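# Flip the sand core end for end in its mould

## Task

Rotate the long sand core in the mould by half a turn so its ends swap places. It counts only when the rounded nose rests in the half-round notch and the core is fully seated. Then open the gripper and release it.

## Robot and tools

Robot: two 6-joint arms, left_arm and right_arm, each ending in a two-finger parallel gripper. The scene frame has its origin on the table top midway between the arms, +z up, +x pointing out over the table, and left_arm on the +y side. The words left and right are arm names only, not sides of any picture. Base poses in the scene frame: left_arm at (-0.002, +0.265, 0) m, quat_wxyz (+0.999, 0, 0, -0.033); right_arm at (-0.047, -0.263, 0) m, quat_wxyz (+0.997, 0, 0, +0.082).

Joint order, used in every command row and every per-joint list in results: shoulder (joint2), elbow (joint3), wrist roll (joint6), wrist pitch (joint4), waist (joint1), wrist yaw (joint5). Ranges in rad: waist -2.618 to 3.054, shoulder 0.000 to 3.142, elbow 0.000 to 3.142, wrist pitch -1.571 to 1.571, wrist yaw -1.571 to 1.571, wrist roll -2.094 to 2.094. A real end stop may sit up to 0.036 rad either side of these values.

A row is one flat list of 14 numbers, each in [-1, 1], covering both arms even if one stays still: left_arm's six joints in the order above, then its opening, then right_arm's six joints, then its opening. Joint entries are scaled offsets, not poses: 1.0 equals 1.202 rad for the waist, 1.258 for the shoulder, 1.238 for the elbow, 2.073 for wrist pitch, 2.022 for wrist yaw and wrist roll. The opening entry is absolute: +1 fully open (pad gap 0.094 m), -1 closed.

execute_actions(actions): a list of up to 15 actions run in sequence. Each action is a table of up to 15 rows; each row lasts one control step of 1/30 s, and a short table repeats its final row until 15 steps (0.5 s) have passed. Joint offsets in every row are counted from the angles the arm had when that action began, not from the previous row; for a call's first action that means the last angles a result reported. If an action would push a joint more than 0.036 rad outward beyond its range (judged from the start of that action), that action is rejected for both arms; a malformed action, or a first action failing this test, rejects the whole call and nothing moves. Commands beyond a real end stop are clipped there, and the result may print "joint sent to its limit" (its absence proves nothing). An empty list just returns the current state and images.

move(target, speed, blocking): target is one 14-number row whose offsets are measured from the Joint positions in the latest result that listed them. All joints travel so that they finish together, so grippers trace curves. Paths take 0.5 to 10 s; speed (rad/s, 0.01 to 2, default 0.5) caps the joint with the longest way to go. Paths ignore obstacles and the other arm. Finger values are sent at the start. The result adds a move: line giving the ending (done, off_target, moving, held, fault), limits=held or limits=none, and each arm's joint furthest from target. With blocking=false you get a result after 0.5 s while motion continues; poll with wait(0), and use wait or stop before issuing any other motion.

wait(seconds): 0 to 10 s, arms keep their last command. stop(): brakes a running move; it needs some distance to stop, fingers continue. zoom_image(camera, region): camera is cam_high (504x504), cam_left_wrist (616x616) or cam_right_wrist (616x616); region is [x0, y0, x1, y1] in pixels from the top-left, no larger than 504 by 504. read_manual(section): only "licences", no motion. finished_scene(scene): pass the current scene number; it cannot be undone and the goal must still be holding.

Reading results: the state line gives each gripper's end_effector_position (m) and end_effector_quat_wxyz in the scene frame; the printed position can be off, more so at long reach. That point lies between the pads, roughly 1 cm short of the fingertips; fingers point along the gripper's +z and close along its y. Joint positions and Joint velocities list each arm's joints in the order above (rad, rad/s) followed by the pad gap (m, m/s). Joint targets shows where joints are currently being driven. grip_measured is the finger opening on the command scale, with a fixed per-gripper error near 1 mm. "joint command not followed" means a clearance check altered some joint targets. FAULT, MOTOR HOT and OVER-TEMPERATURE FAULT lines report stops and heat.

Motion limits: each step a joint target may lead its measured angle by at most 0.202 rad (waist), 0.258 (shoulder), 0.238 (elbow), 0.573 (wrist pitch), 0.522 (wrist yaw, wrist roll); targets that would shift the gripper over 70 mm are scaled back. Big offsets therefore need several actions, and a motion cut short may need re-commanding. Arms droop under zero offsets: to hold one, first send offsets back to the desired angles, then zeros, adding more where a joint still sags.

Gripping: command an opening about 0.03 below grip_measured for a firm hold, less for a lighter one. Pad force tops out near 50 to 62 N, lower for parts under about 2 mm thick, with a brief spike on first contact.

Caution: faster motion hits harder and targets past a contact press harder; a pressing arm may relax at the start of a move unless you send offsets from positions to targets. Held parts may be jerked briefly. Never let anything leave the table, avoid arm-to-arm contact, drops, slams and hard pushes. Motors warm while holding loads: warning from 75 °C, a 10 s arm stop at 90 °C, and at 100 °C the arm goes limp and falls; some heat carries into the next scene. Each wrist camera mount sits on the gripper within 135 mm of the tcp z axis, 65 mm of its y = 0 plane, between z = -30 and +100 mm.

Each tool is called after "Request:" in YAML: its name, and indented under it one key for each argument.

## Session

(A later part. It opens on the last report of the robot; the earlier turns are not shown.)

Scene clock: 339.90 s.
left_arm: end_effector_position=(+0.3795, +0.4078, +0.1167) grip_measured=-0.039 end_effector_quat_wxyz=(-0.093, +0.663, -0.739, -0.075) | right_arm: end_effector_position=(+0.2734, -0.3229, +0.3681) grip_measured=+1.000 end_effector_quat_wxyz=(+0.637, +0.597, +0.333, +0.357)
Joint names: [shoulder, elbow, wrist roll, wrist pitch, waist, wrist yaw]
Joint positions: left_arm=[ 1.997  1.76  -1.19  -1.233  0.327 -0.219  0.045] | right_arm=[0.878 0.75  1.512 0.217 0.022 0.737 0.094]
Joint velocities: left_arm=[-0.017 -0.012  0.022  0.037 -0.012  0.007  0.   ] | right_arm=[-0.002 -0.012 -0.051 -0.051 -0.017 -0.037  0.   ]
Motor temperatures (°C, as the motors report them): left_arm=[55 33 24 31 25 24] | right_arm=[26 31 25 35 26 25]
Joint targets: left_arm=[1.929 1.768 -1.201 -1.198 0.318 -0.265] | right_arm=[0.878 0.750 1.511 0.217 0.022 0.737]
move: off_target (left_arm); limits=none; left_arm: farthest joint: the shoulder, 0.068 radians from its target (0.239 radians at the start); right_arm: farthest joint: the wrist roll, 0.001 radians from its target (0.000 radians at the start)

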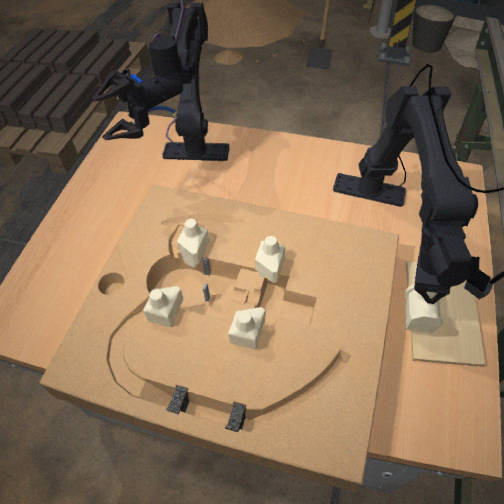

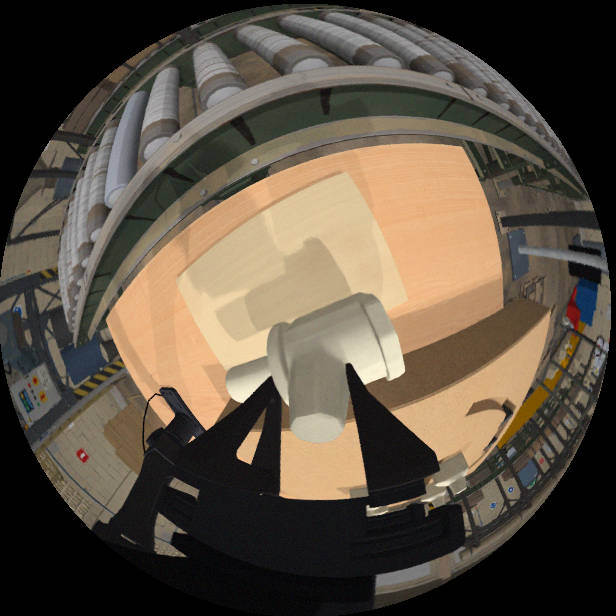

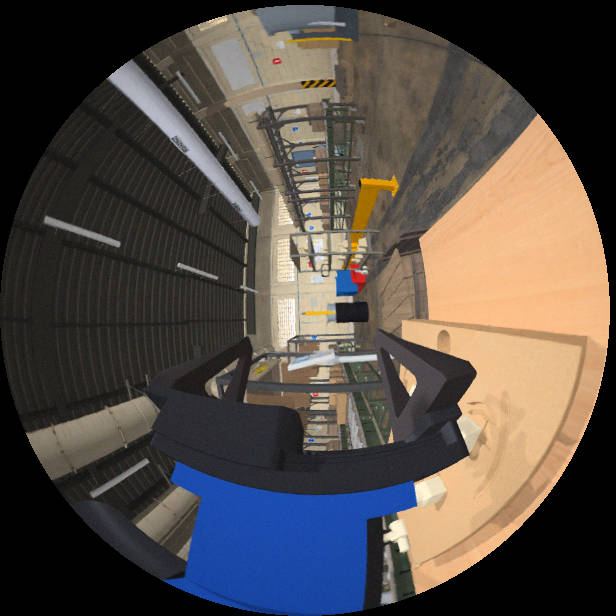

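Request:
move:
  target: [-0.05,0.005,-0.03,0.017,0.1,-0.055,-0.09,0,0,0,0,0,0,1]
  speed: 0.2

Request:
zoom_image:
  camera: "cam_high"
  region: [190, 220, 504, 380]

Scene clock: 359.87 s.
left_arm: end_effector_position=(+0.3560, +0.4617, +0.1195) grip_measured=-0.039 end_effector_quat_wxyz=(-0.104, +0.720, -0.678, -0.106) | right_arm: end_effector_position=(+0.2734, -0.3229, +0.3681) grip_measured=+1.000 end_effector_quat_wxyz=(+0.637, +0.597, +0.333, +0.357)
Joint names: [shoulder, elbow, wrist roll, wrist pitch, waist, wrist yaw]
Joint positions: left_arm=[ 1.997  1.76  -1.239 -1.232  0.445 -0.28   0.045] | right_arm=[0.878 0.75  1.513 0.217 0.022 0.737 0.094]
Joint velocities: left_arm=[-0.002 -0.007 -0.022 -0.022 -0.002  0.095 -0.001] | right_arm=[ 0.002 -0.012  0.007  0.022  0.007  0.007  0.   ]
Motor temperatures (°C, as the motors report them): left_arm=[55 34 24 30 25 24] | right_arm=[26 31 25 35 26 25]
Joint targets: left_arm=[1.934 1.766 -1.251 -1.198 0.447 -0.330] | right_arm=[0.878 0.750 1.512 0.217 0.022 0.737]
move: off_target (left_arm); limits=none; left_arm: farthest joint: the shoulder, 0.063 radians from its target (0.063 radians at the start); right_arm: farthest joint: the wrist roll, 0.001 radians from its target (0.000 radians at the start)

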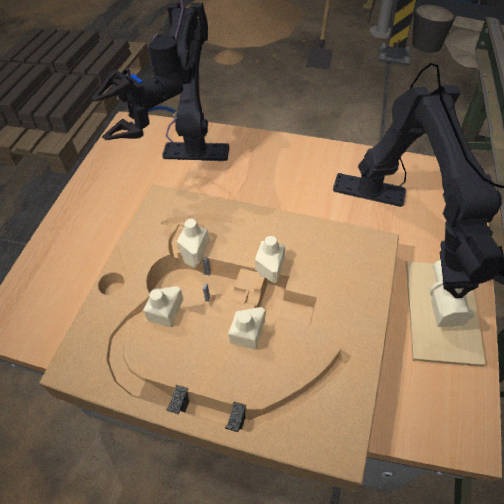

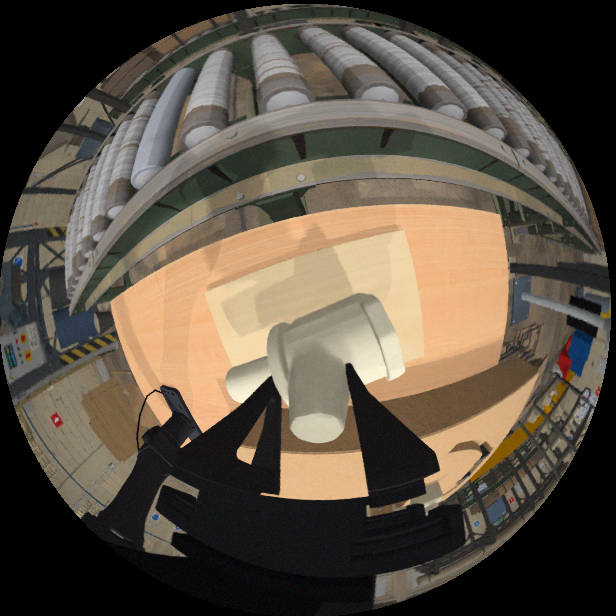

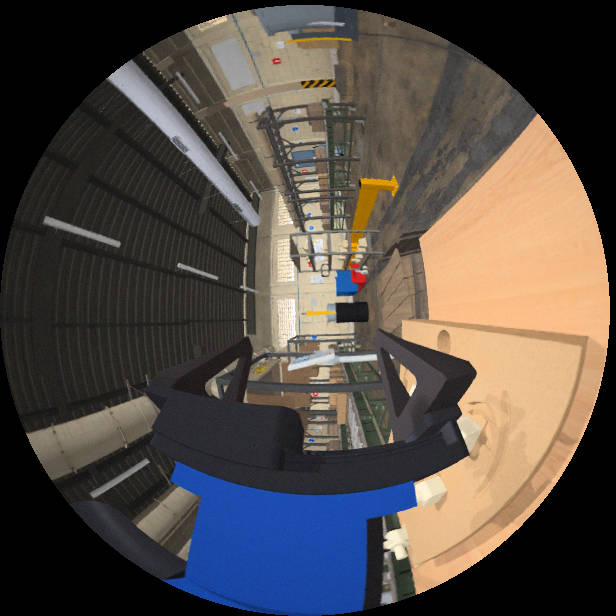

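Region (190, 220, 504, 380) of cam_high's 504x504 image, scaled by 1.605, with more detail than that image has; it fills the top 257 rows of this view, and the rest is white.

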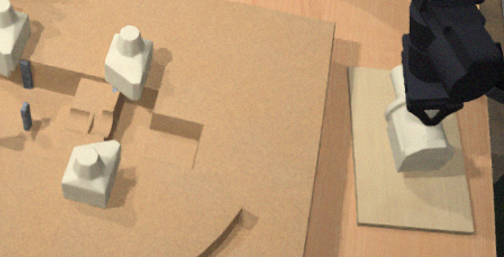

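Request:
move:
  target: [0.03,-0.045,0,0.07,0,-0.025,-0.09,0,0,0,0,0,0,1]
  speed: 0.08

Request:
zoom_image:
  camera: "cam_high"
  region: [384, 240, 504, 380]

Scene clock: 371.33 s.
left_arm: end_effector_position=(+0.3642, +0.4641, +0.0938) grip_measured=-0.039 end_effector_quat_wxyz=(-0.102, +0.721, -0.678, -0.104) | right_arm: end_effector_position=(+0.2734, -0.3229, +0.3681) grip_measured=+1.000 end_effector_quat_wxyz=(+0.637, +0.597, +0.332, +0.357)
Joint names: [shoulder, elbow, wrist roll, wrist pitch, waist, wrist yaw]
Joint positions: left_arm=[ 2.037  1.717 -1.24  -1.151  0.445 -0.276  0.045] | right_arm=[0.878 0.75  1.514 0.217 0.022 0.737 0.094]
Joint velocities: left_arm=[-0.012  0.007 -0.081 -0.022 -0.017  0.037 -0.001] | right_arm=[ 0.002  0.017  0.066 -0.007  0.002 -0.051  0.   ]
Motor temperatures (°C, as the motors report them): left_arm=[54 33 24 30 25 24] | right_arm=[26 31 25 35 26 25]
Joint targets: left_arm=[2.035 1.704 -1.239 -1.087 0.445 -0.330] | right_arm=[0.878 0.750 1.513 0.217 0.022 0.737]
move: off_target (left_arm); limits=none; left_arm: farthest joint: the wrist pitch, 0.064 radians from its target (0.145 radians at the start); right_arm: farthest joint: the wrist roll, 0.001 radians from its target (0.000 radians at the start)

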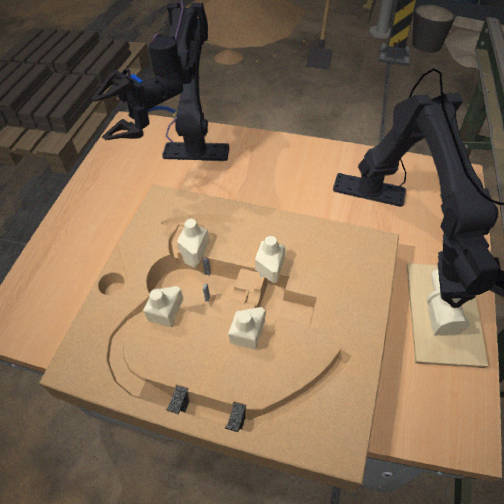

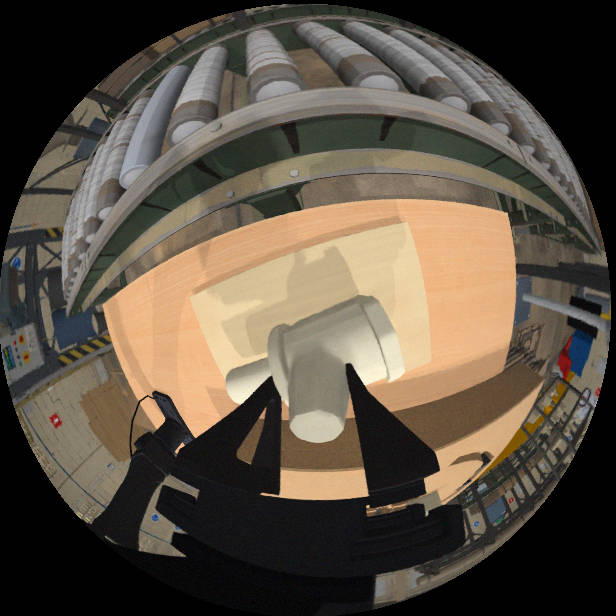

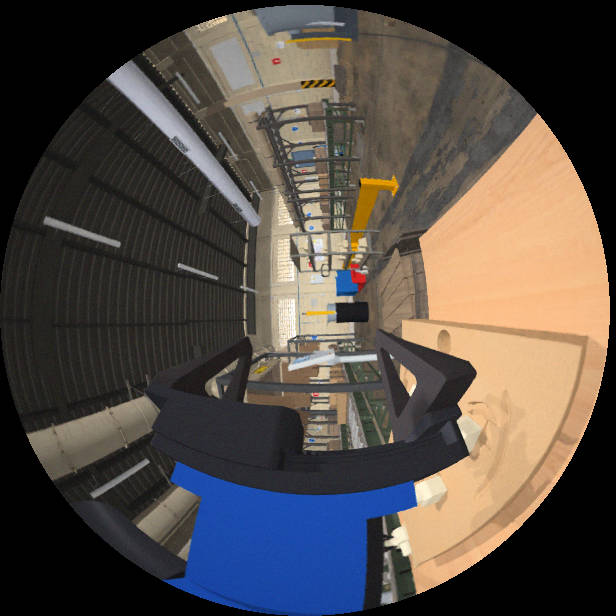

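Region (384, 240, 504, 380) of cam_high's 504x504 image, scaled by 3.600, with more detail than that image has; it fills the left 432 columns of this view, and the rest is white.

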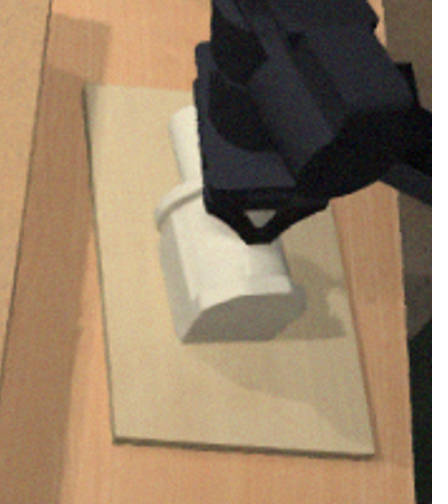

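Lower a bit more.

Request:
move:
  target: [0.03,-0.025,0,0.055,0,-0.025,-0.09,0,0,0,0,0,0,1]
  speed: 0.06

Request:
zoom_image:
  camera: "cam_high"
  region: [384, 240, 504, 380]

Scene clock: 391.80 s.
left_arm: end_effector_position=(+0.3701, +0.4692, +0.0920) grip_measured=-0.039 end_effector_quat_wxyz=(-0.118, +0.721, -0.675, -0.104) | right_arm: end_effector_position=(+0.2734, -0.3229, +0.3681) grip_measured=+1.000 end_effector_quat_wxyz=(+0.637, +0.597, +0.332, +0.358)
Joint names: [shoulder, elbow, wrist roll, wrist pitch, waist, wrist yaw]
Joint positions: left_arm=[ 2.04   1.708 -1.24  -1.109  0.445 -0.29   0.045] | right_arm=[0.878 0.75  1.515 0.217 0.022 0.737 0.094]
Joint velocities: left_arm=[-0.007  0.002 -0.051 -0.066 -0.012  0.037  0.001] | right_arm=[-0.002 -0.007 -0.081 -0.022  0.007  0.022  0.   ]
Motor temperatures (°C, as the motors report them): left_arm=[49 33 24 30 25 25] | right_arm=[26 31 25 36 26 25]
Joint targets: left_arm=[2.075 1.686 -1.240 -1.037 0.445 -0.327] | right_arm=[0.878 0.750 1.514 0.217 0.022 0.737]
move: off_target (left_arm); limits=none; left_arm: farthest joint: the wrist pitch, 0.072 radians from its target (0.114 radians at the start); right_arm: farthest joint: the wrist roll, 0.001 radians from its target (0.000 radians at the start)

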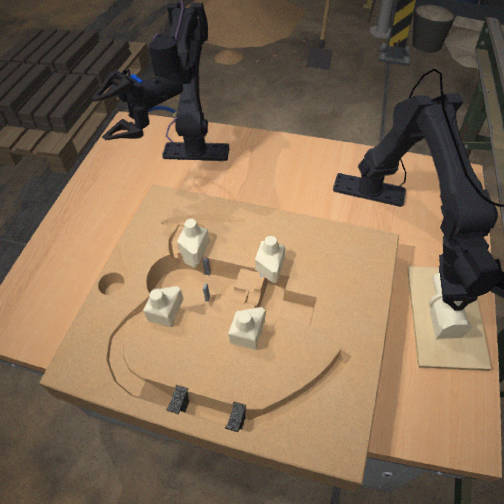

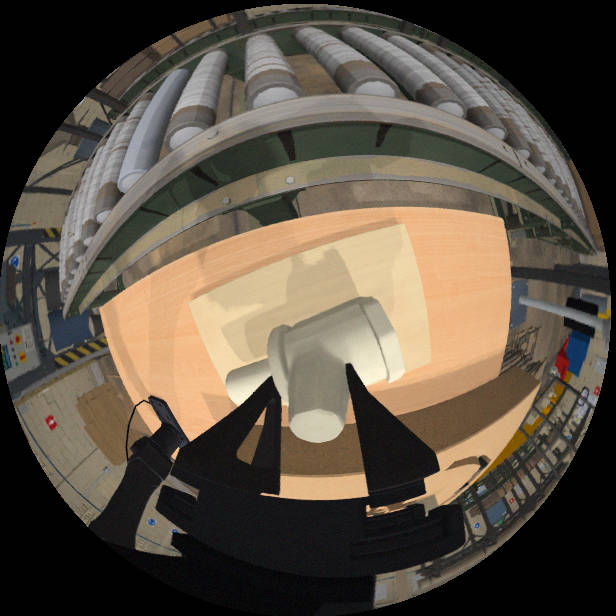

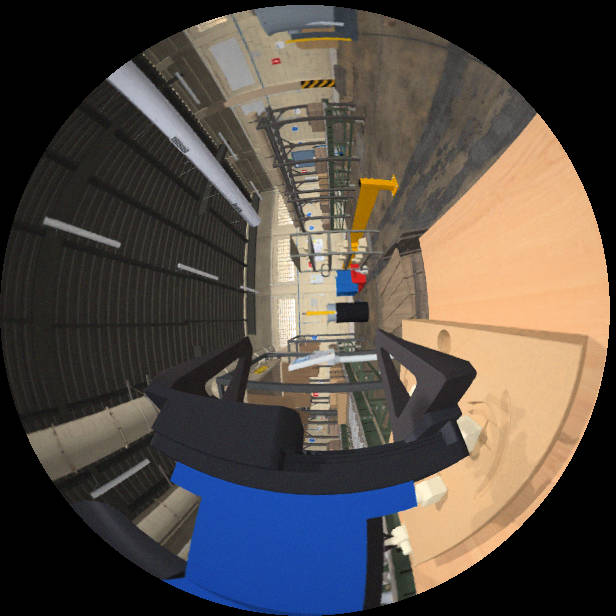

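Region (384, 240, 504, 380) of cam_high's 504x504 image, scaled by 3.600, with more detail than that image has; it fills the left 432 columns of this view, and the rest is white.

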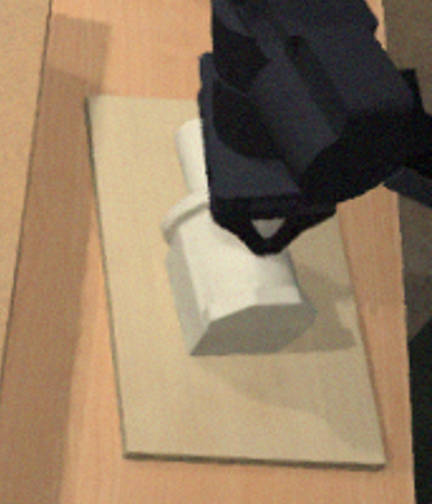

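Touching (board slid). Release.

Request:
move:
  target: [0,0,0,0,0,0,0.05,0,0,0,0,0,0,1]

Request:
move:
  target: [-0.075,0.05,0,-0.05,0,0,0.5,0,0,0,0,0,0,1]
  speed: 0.15

Scene clock: 399.30 s.
left_arm: end_effector_position=(+0.3698, +0.4689, +0.0919) grip_measured=+0.048 end_effector_quat_wxyz=(-0.118, +0.721, -0.675, -0.104) | right_arm: end_effector_position=(+0.2734, -0.3229, +0.3681) grip_measured=+1.000 end_effector_quat_wxyz=(+0.636, +0.597, +0.332, +0.358)
Joint names: [shoulder, elbow, wrist roll, wrist pitch, waist, wrist yaw]
Joint positions: left_arm=[ 2.04   1.708 -1.24  -1.111  0.445 -0.29   0.049] | right_arm=[0.878 0.75  1.516 0.217 0.022 0.737 0.094]
Joint velocities: left_arm=[0.012 0.012 0.007 0.022 0.002 0.007 0.   ] | right_arm=[-0.007 -0.017 -0.007  0.022 -0.032  0.051  0.   ]
Motor temperatures (°C, as the motors report them): left_arm=[47 32 24 30 25 24] | right_arm=[26 31 25 36 26 25]
Joint targets: left_arm=[2.040 1.708 -1.240 -1.109 0.445 -0.290] | right_arm=[0.878 0.750 1.515 0.217 0.022 0.737]
move: done; limits=none; left_arm: farthest joint: the wrist pitch, 0.002 radians from its target (0.000 radians at the start); right_arm: farthest joint: the wrist roll, 0.001 radians from its target (0.000 radians at the start)

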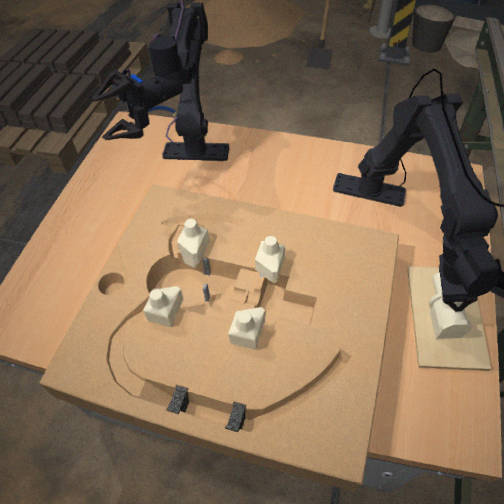

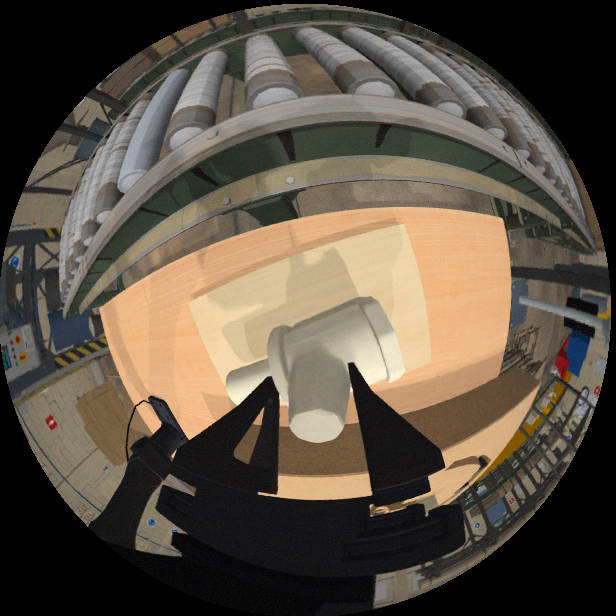

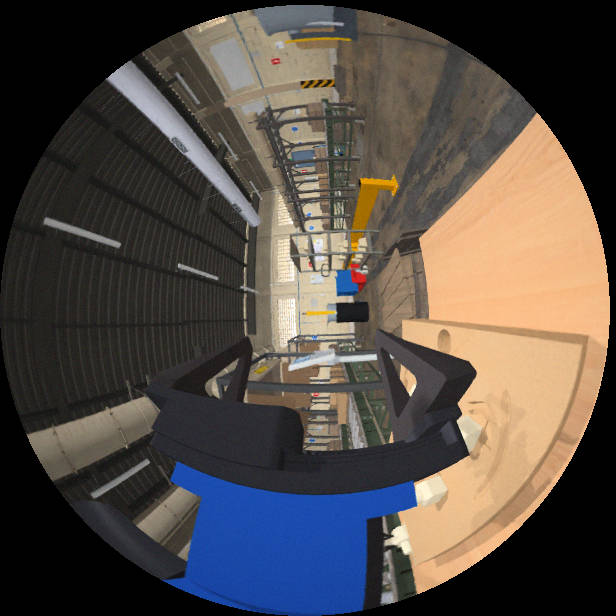

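Scene clock: 400.57 s.
left_arm: end_effector_position=(+0.3586, +0.4632, +0.1266) grip_measured=+0.498 end_effector_quat_wxyz=(-0.123, +0.722, -0.674, -0.098) | right_arm: end_effector_position=(+0.2734, -0.3229, +0.3681) grip_measured=+1.000 end_effector_quat_wxyz=(+0.636, +0.598, +0.331, +0.358)
Joint names: [shoulder, elbow, wrist roll, wrist pitch, waist, wrist yaw]
Joint positions: left_arm=[ 1.967  1.74  -1.24  -1.2    0.445 -0.283  0.07 ] | right_arm=[0.878 0.75  1.518 0.217 0.022 0.737 0.094]
Joint velocities: left_arm=[ 0.002 -0.012 -0.051  0.037  0.002 -0.022  0.   ] | right_arm=[ 0.002  0.002 -0.081 -0.066 -0.012 -0.051  0.   ]
Motor temperatures (°C, as the motors report them): left_arm=[47 33 24 30 25 24] | right_arm=[26 31 25 36 26 25]
Joint targets: left_arm=[1.946 1.770 -1.240 -1.214 0.445 -0.290] | right_arm=[0.878 0.750 1.516 0.217 0.022 0.737]
move: off_target (left_arm); limits=none; left_arm: farthest joint: the elbow, 0.030 radians from its target (0.062 radians at the start); right_arm: farthest joint: the wrist roll, 0.002 radians from its target (0.000 radians at the start)

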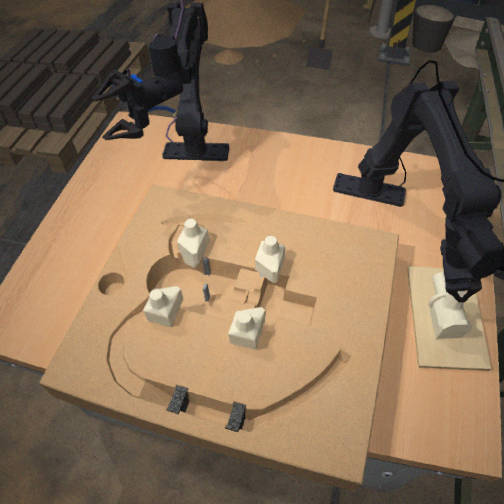

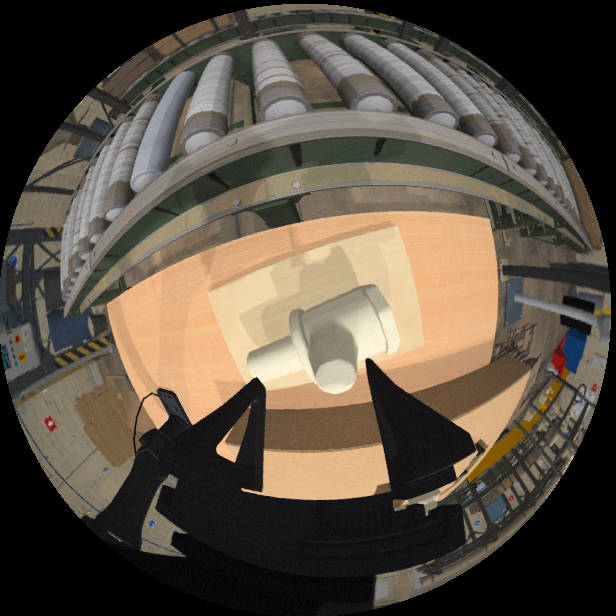

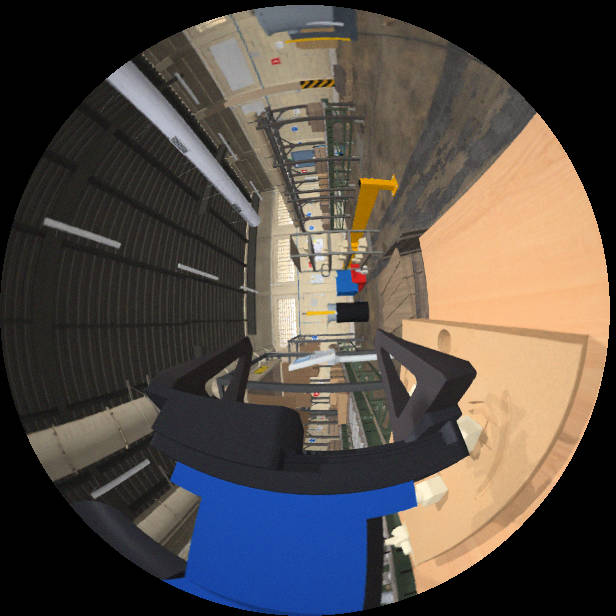

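Request:
move:
  target: [0.1,0.24,0.81,-0.09,0.1,0.14,1,0,0,0,0,0,0,1]
  speed: 1.2

Request:
move:
  target: [0.14,0.24,0.82,-0.085,0.11,0.15,1,0,0,0,0,0,0,1]
  speed: 1.2

Scene clock: 431.07 s.
left_arm: end_effector_position=(+0.3726, +0.4693, +0.1422) grip_measured=+1.000 end_effector_quat_wxyz=(+0.049, -0.050, +0.997, +0.031) | right_arm: end_effector_position=(+0.2734, -0.3229, +0.3681) grip_measured=+1.000 end_effector_quat_wxyz=(+0.636, +0.598, +0.331, +0.359)
Joint names: [shoulder, elbow, wrist roll, wrist pitch, waist, wrist yaw]
Joint positions: left_arm=[ 2.083  2.002  0.39  -1.374  0.557 -0.014  0.094] | right_arm=[0.878 0.75  1.519 0.217 0.022 0.737 0.094]
Joint velocities: left_arm=[-0.007  0.002 -0.051  0.037  0.007 -0.037  0.   ] | right_arm=[ 0.002  0.002  0.007 -0.066 -0.012 -0.022  0.   ]
Motor temperatures (°C, as the motors report them): left_arm=[49 35 24 29 25 24] | right_arm=[26 32 25 36 26 25]
Joint targets: left_arm=[2.093 2.037 0.398 -1.386 0.566 0.001] | right_arm=[0.878 0.750 1.518 0.217 0.022 0.737]
move: off_target (left_arm); limits=none; left_arm: farthest joint: the elbow, 0.035 radians from its target (0.297 radians at the start); right_arm: farthest joint: the wrist roll, 0.001 radians from its target (0.000 radians at the start)

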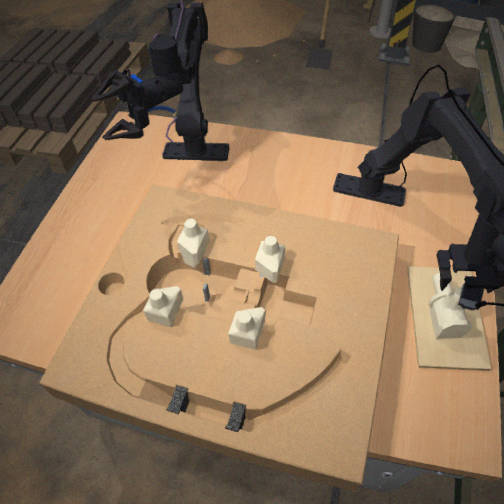

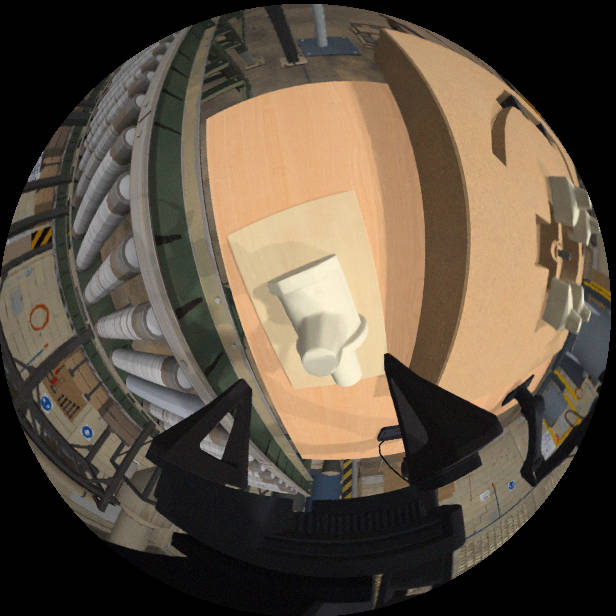

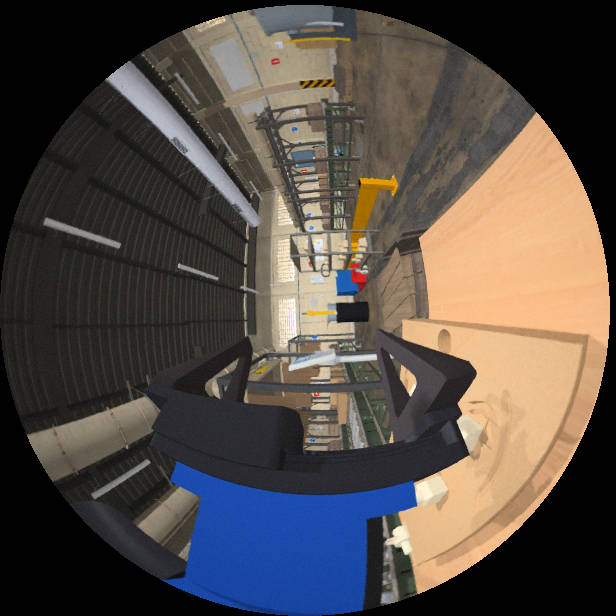

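Scene clock: 433.43 s.
left_arm: end_effector_position=(+0.3879, +0.4844, +0.1477) grip_measured=+1.000 end_effector_quat_wxyz=(+0.137, +0.652, +0.746, +0.001) | right_arm: end_effector_position=(+0.2734, -0.3229, +0.3681) grip_measured=+1.000 end_effector_quat_wxyz=(+0.636, +0.598, +0.331, +0.359)
Joint names: [shoulder, elbow, wrist roll, wrist pitch, waist, wrist yaw]
Joint positions: left_arm=[ 2.247  2.267  2.042 -1.523  0.682  0.267  0.094] | right_arm=[0.878 0.75  1.52  0.217 0.022 0.737 0.094]
Joint velocities: left_arm=[-0.002 -0.007 -0.022 -0.022 -0.007 -0.051  0.   ] | right_arm=[ 0.002 -0.022 -0.037 -0.037 -0.002 -0.037  0.   ]
Motor temperatures (°C, as the motors report them): left_arm=[49 35 24 29 25 24] | right_arm=[26 32 25 36 26 25]
Joint targets: left_arm=[2.259 2.299 2.049 -1.550 0.689 0.289] | right_arm=[0.878 0.750 1.519 0.217 0.022 0.737]
move: off_target (left_arm); limits=none; left_arm: farthest joint: the elbow, 0.032 radians from its target (0.297 radians at the start); right_arm: farthest joint: the wrist roll, 0.001 radians from its target (0.000 radians at the start)

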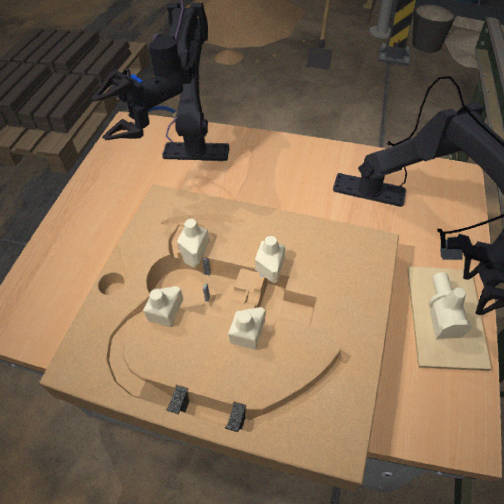

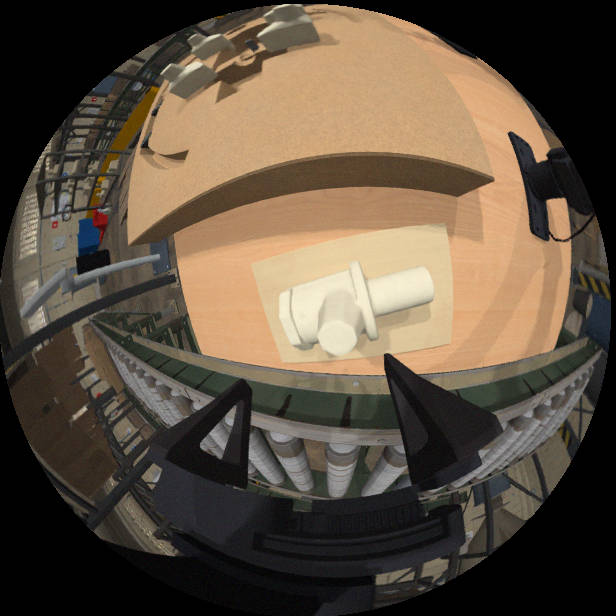

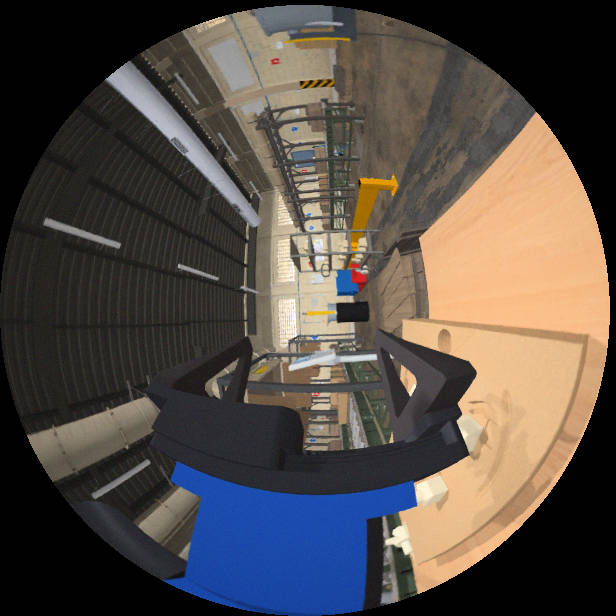

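Request:
move:
  target: [0.07,-0.08,0,-0.03,0.012,0.026,0.7,0,0,0,0,0,0,1]
  speed: 0.12

Scene clock: 441.60 s.
left_arm: end_effector_position=(+0.3719, +0.4698, +0.0961) grip_measured=+0.702 end_effector_quat_wxyz=(+0.129, +0.637, +0.754, -0.093) | right_arm: end_effector_position=(+0.2734, -0.3229, +0.3681) grip_measured=+1.000 end_effector_quat_wxyz=(+0.635, +0.598, +0.330, +0.360)
Joint names: [shoulder, elbow, wrist roll, wrist pitch, waist, wrist yaw]
Joint positions: left_arm=[ 2.329  2.186  2.043 -1.548  0.688  0.297  0.08 ] | right_arm=[0.878 0.75  1.521 0.217 0.022 0.737 0.094]
Joint velocities: left_arm=[-0.012  0.007 -0.066 -0.066  0.007 -0.007 -0.001] | right_arm=[-0.007  0.002 -0.037  0.007 -0.002  0.007  0.   ]
Motor temperatures (°C, as the motors report them): left_arm=[49 35 24 29 25 24] | right_arm=[26 32 25 36 26 25]
Joint targets: left_arm=[2.335 2.168 2.042 -1.576 0.696 0.320] | right_arm=[0.878 0.750 1.520 0.217 0.022 0.737]
joint sent to its limit (left arm) — the command would take the wrist pitch past its lower limit, so that joint was sent only as far as its limit.
move: off_target (left_arm); limits=none; left_arm: farthest joint: the wrist pitch, 0.037 radians from its target (0.062 radians at the start); right_arm: farthest joint: the wrist roll, 0.001 radians from its target (0.000 radians at the start)

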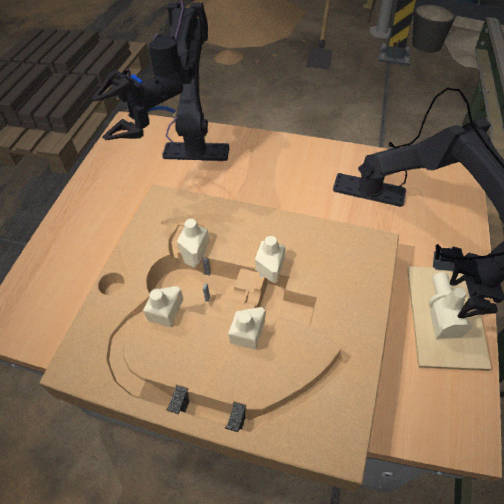

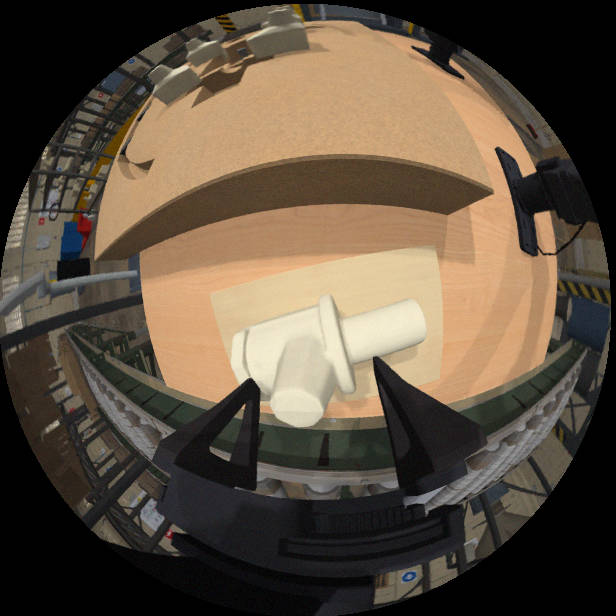

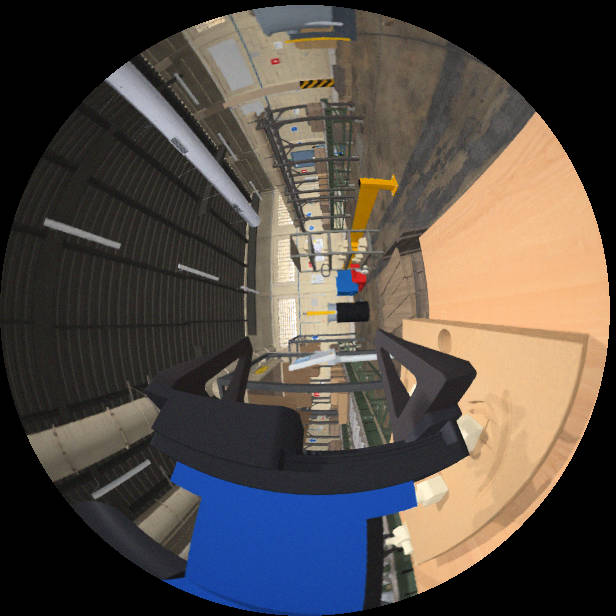

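Request:
move:
  target: [0,-0.015,0,-0.01,-0.038,0.011,0.7,0,0,0,0,0,0,1]
  speed: 0.06

Scene clock: 450.40 s.
left_arm: end_effector_position=(+0.3768, +0.4551, +0.0963) grip_measured=+0.702 end_effector_quat_wxyz=(+0.125, +0.650, +0.743, -0.100) | right_arm: end_effector_position=(+0.2734, -0.3229, +0.3681) grip_measured=+1.000 end_effector_quat_wxyz=(+0.635, +0.598, +0.330, +0.360)
Joint names: [shoulder, elbow, wrist roll, wrist pitch, waist, wrist yaw]
Joint positions: left_arm=[ 2.329  2.186  2.043 -1.559  0.652  0.295  0.08 ] | right_arm=[0.878 0.75  1.522 0.217 0.022 0.737 0.094]
Joint velocities: left_arm=[-0.002  0.007 -0.037 -0.095 -0.007 -0.037 -0.001] | right_arm=[-0.007 -0.002 -0.066  0.007  0.007 -0.037  0.   ]
Motor temperatures (°C, as the motors report them): left_arm=[50 34 24 29 25 24] | right_arm=[26 32 25 36 26 25]
Joint targets: left_arm=[2.329 2.168 2.043 -1.569 0.642 0.319] | right_arm=[0.878 0.750 1.521 0.217 0.022 0.737]
move: off_target (left_arm); limits=none; left_arm: farthest joint: the wrist yaw, 0.024 radians from its target (0.022 radians at the start); right_arm: farthest joint: the wrist roll, 0.001 radians from its target (0.000 radians at the start)

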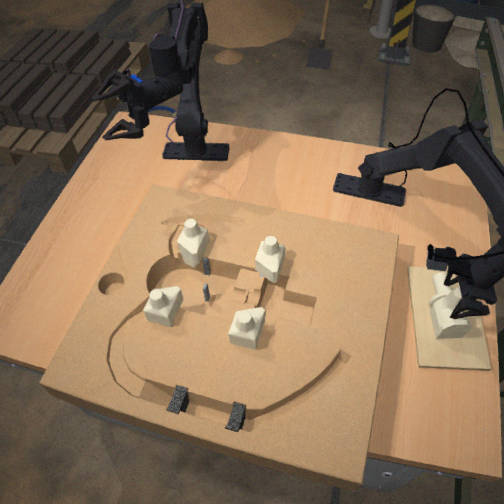

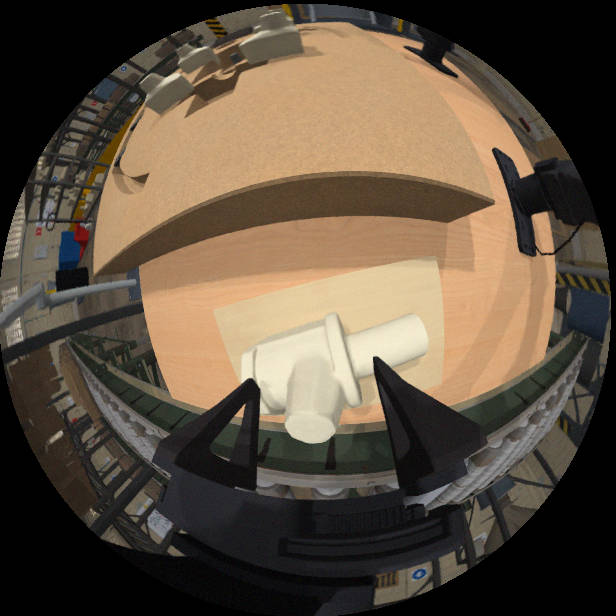

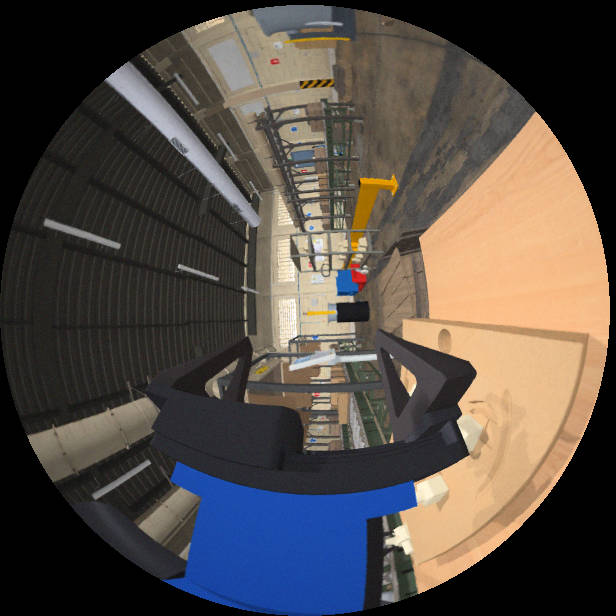

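Request:
move:
  target: [0,0,0,0,0,0.01,-0.12,0,0,0,0,0,0,1]

Scene clock: 461.73 s.
left_arm: end_effector_position=(+0.3743, +0.4550, +0.0962) grip_measured=-0.091 end_effector_quat_wxyz=(+0.121, +0.650, +0.743, -0.103) | right_arm: end_effector_position=(+0.2734, -0.3229, +0.3681) grip_measured=+1.000 end_effector_quat_wxyz=(+0.635, +0.599, +0.330, +0.360)
Joint names: [shoulder, elbow, wrist roll, wrist pitch, waist, wrist yaw]
Joint positions: left_arm=[ 2.329  2.186  2.042 -1.567  0.652  0.288  0.043] | right_arm=[0.878 0.75  1.523 0.217 0.022 0.737 0.094]
Joint velocities: left_arm=[-0.007 -0.002 -0.022 -0.081  0.002  0.022 -0.   ] | right_arm=[ 0.002 -0.002  0.022  0.007 -0.012 -0.095  0.   ]
Motor temperatures (°C, as the motors report them): left_arm=[51 33 24 28 25 24] | right_arm=[26 32 25 36 26 25]
Joint targets: left_arm=[2.329 2.186 2.043 -1.559 0.652 0.315] | right_arm=[0.878 0.750 1.522 0.217 0.022 0.737]
move: off_target (left_arm); limits=none; left_arm: farthest joint: the wrist yaw, 0.028 radians from its target (0.020 radians at the start); right_arm: farthest joint: the wrist roll, 0.001 radians from its target (0.000 radians at the start)

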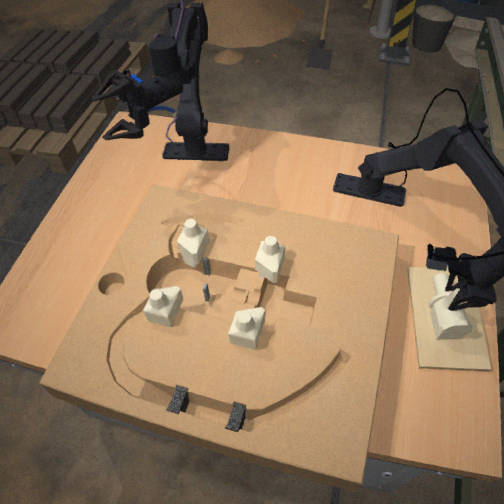

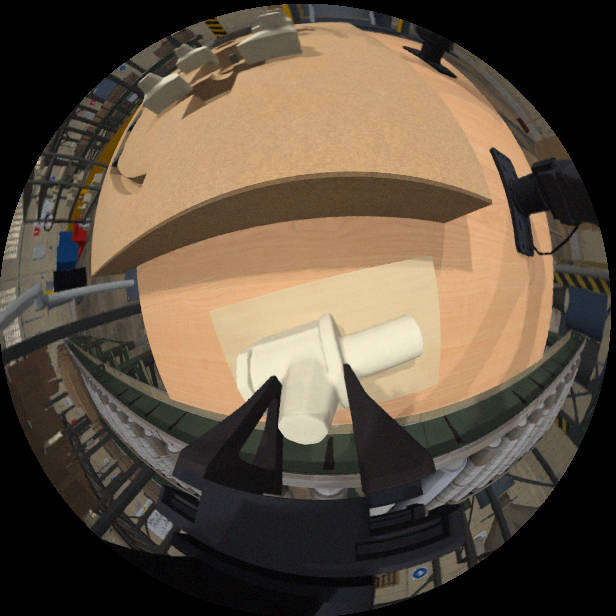

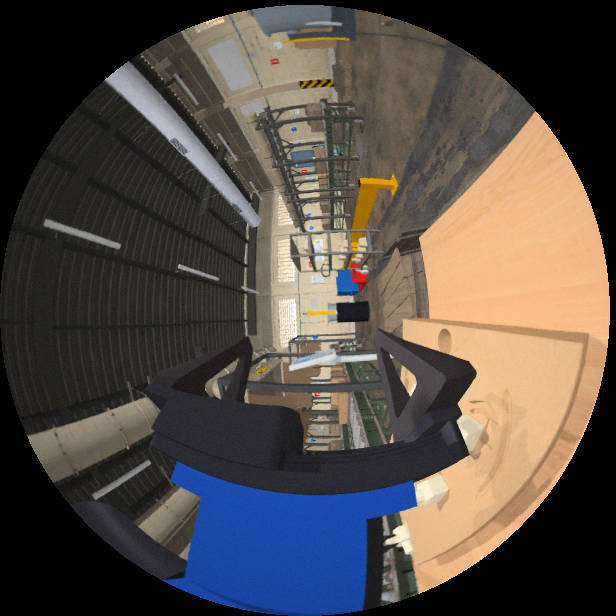

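Request:
move:
  target: [-0.2,0.03,0,0.02,0,0.01,-0.14,0,0,0,0,0,0,1]
  speed: 0.15

Scene clock: 472.70 s.
left_arm: end_effector_position=(+0.3744, +0.4611, +0.1714) grip_measured=-0.091 end_effector_quat_wxyz=(+0.135, +0.663, +0.736, +0.005) | right_arm: end_effector_position=(+0.2734, -0.3229, +0.3681) grip_measured=+1.000 end_effector_quat_wxyz=(+0.635, +0.599, +0.329, +0.361)
Joint names: [shoulder, elbow, wrist roll, wrist pitch, waist, wrist yaw]
Joint positions: left_arm=[ 2.138  2.186  2.042 -1.541  0.652  0.259  0.043] | right_arm=[0.878 0.75  1.524 0.217 0.022 0.737 0.094]
Joint velocities: left_arm=[-0.017 -0.007  0.022 -0.022  0.007 -0.037  0.   ] | right_arm=[-0.007  0.002 -0.022 -0.037 -0.007 -0.066  0.   ]
Motor temperatures (°C, as the motors report them): left_arm=[53 33 24 28 25 24] | right_arm=[26 32 25 36 26 25]
Joint targets: left_arm=[2.077 2.223 2.042 -1.526 0.652 0.308] | right_arm=[0.878 0.750 1.523 0.217 0.022 0.737]
move: off_target (left_arm); limits=none; left_arm: farthest joint: the shoulder, 0.060 radians from its target (0.251 radians at the start); right_arm: farthest joint: the wrist roll, 0.001 radians from its target (0.000 radians at the start)

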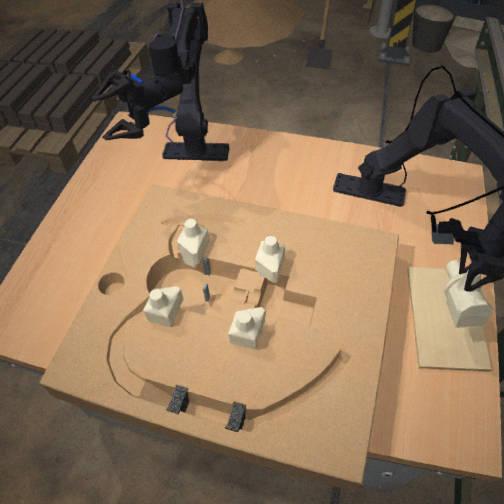

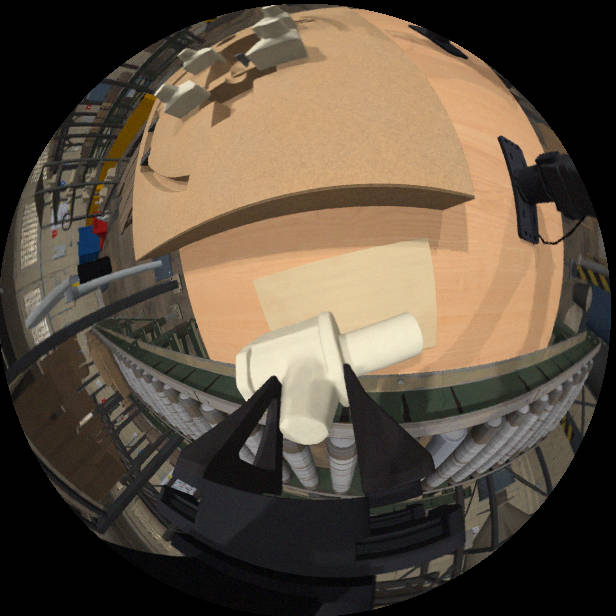

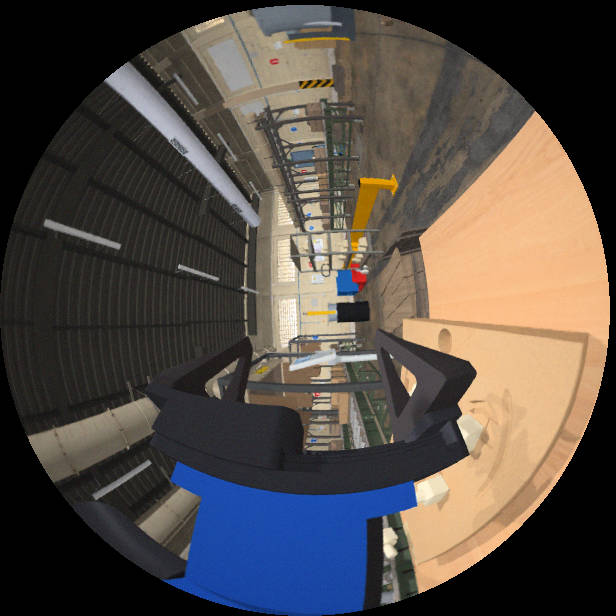

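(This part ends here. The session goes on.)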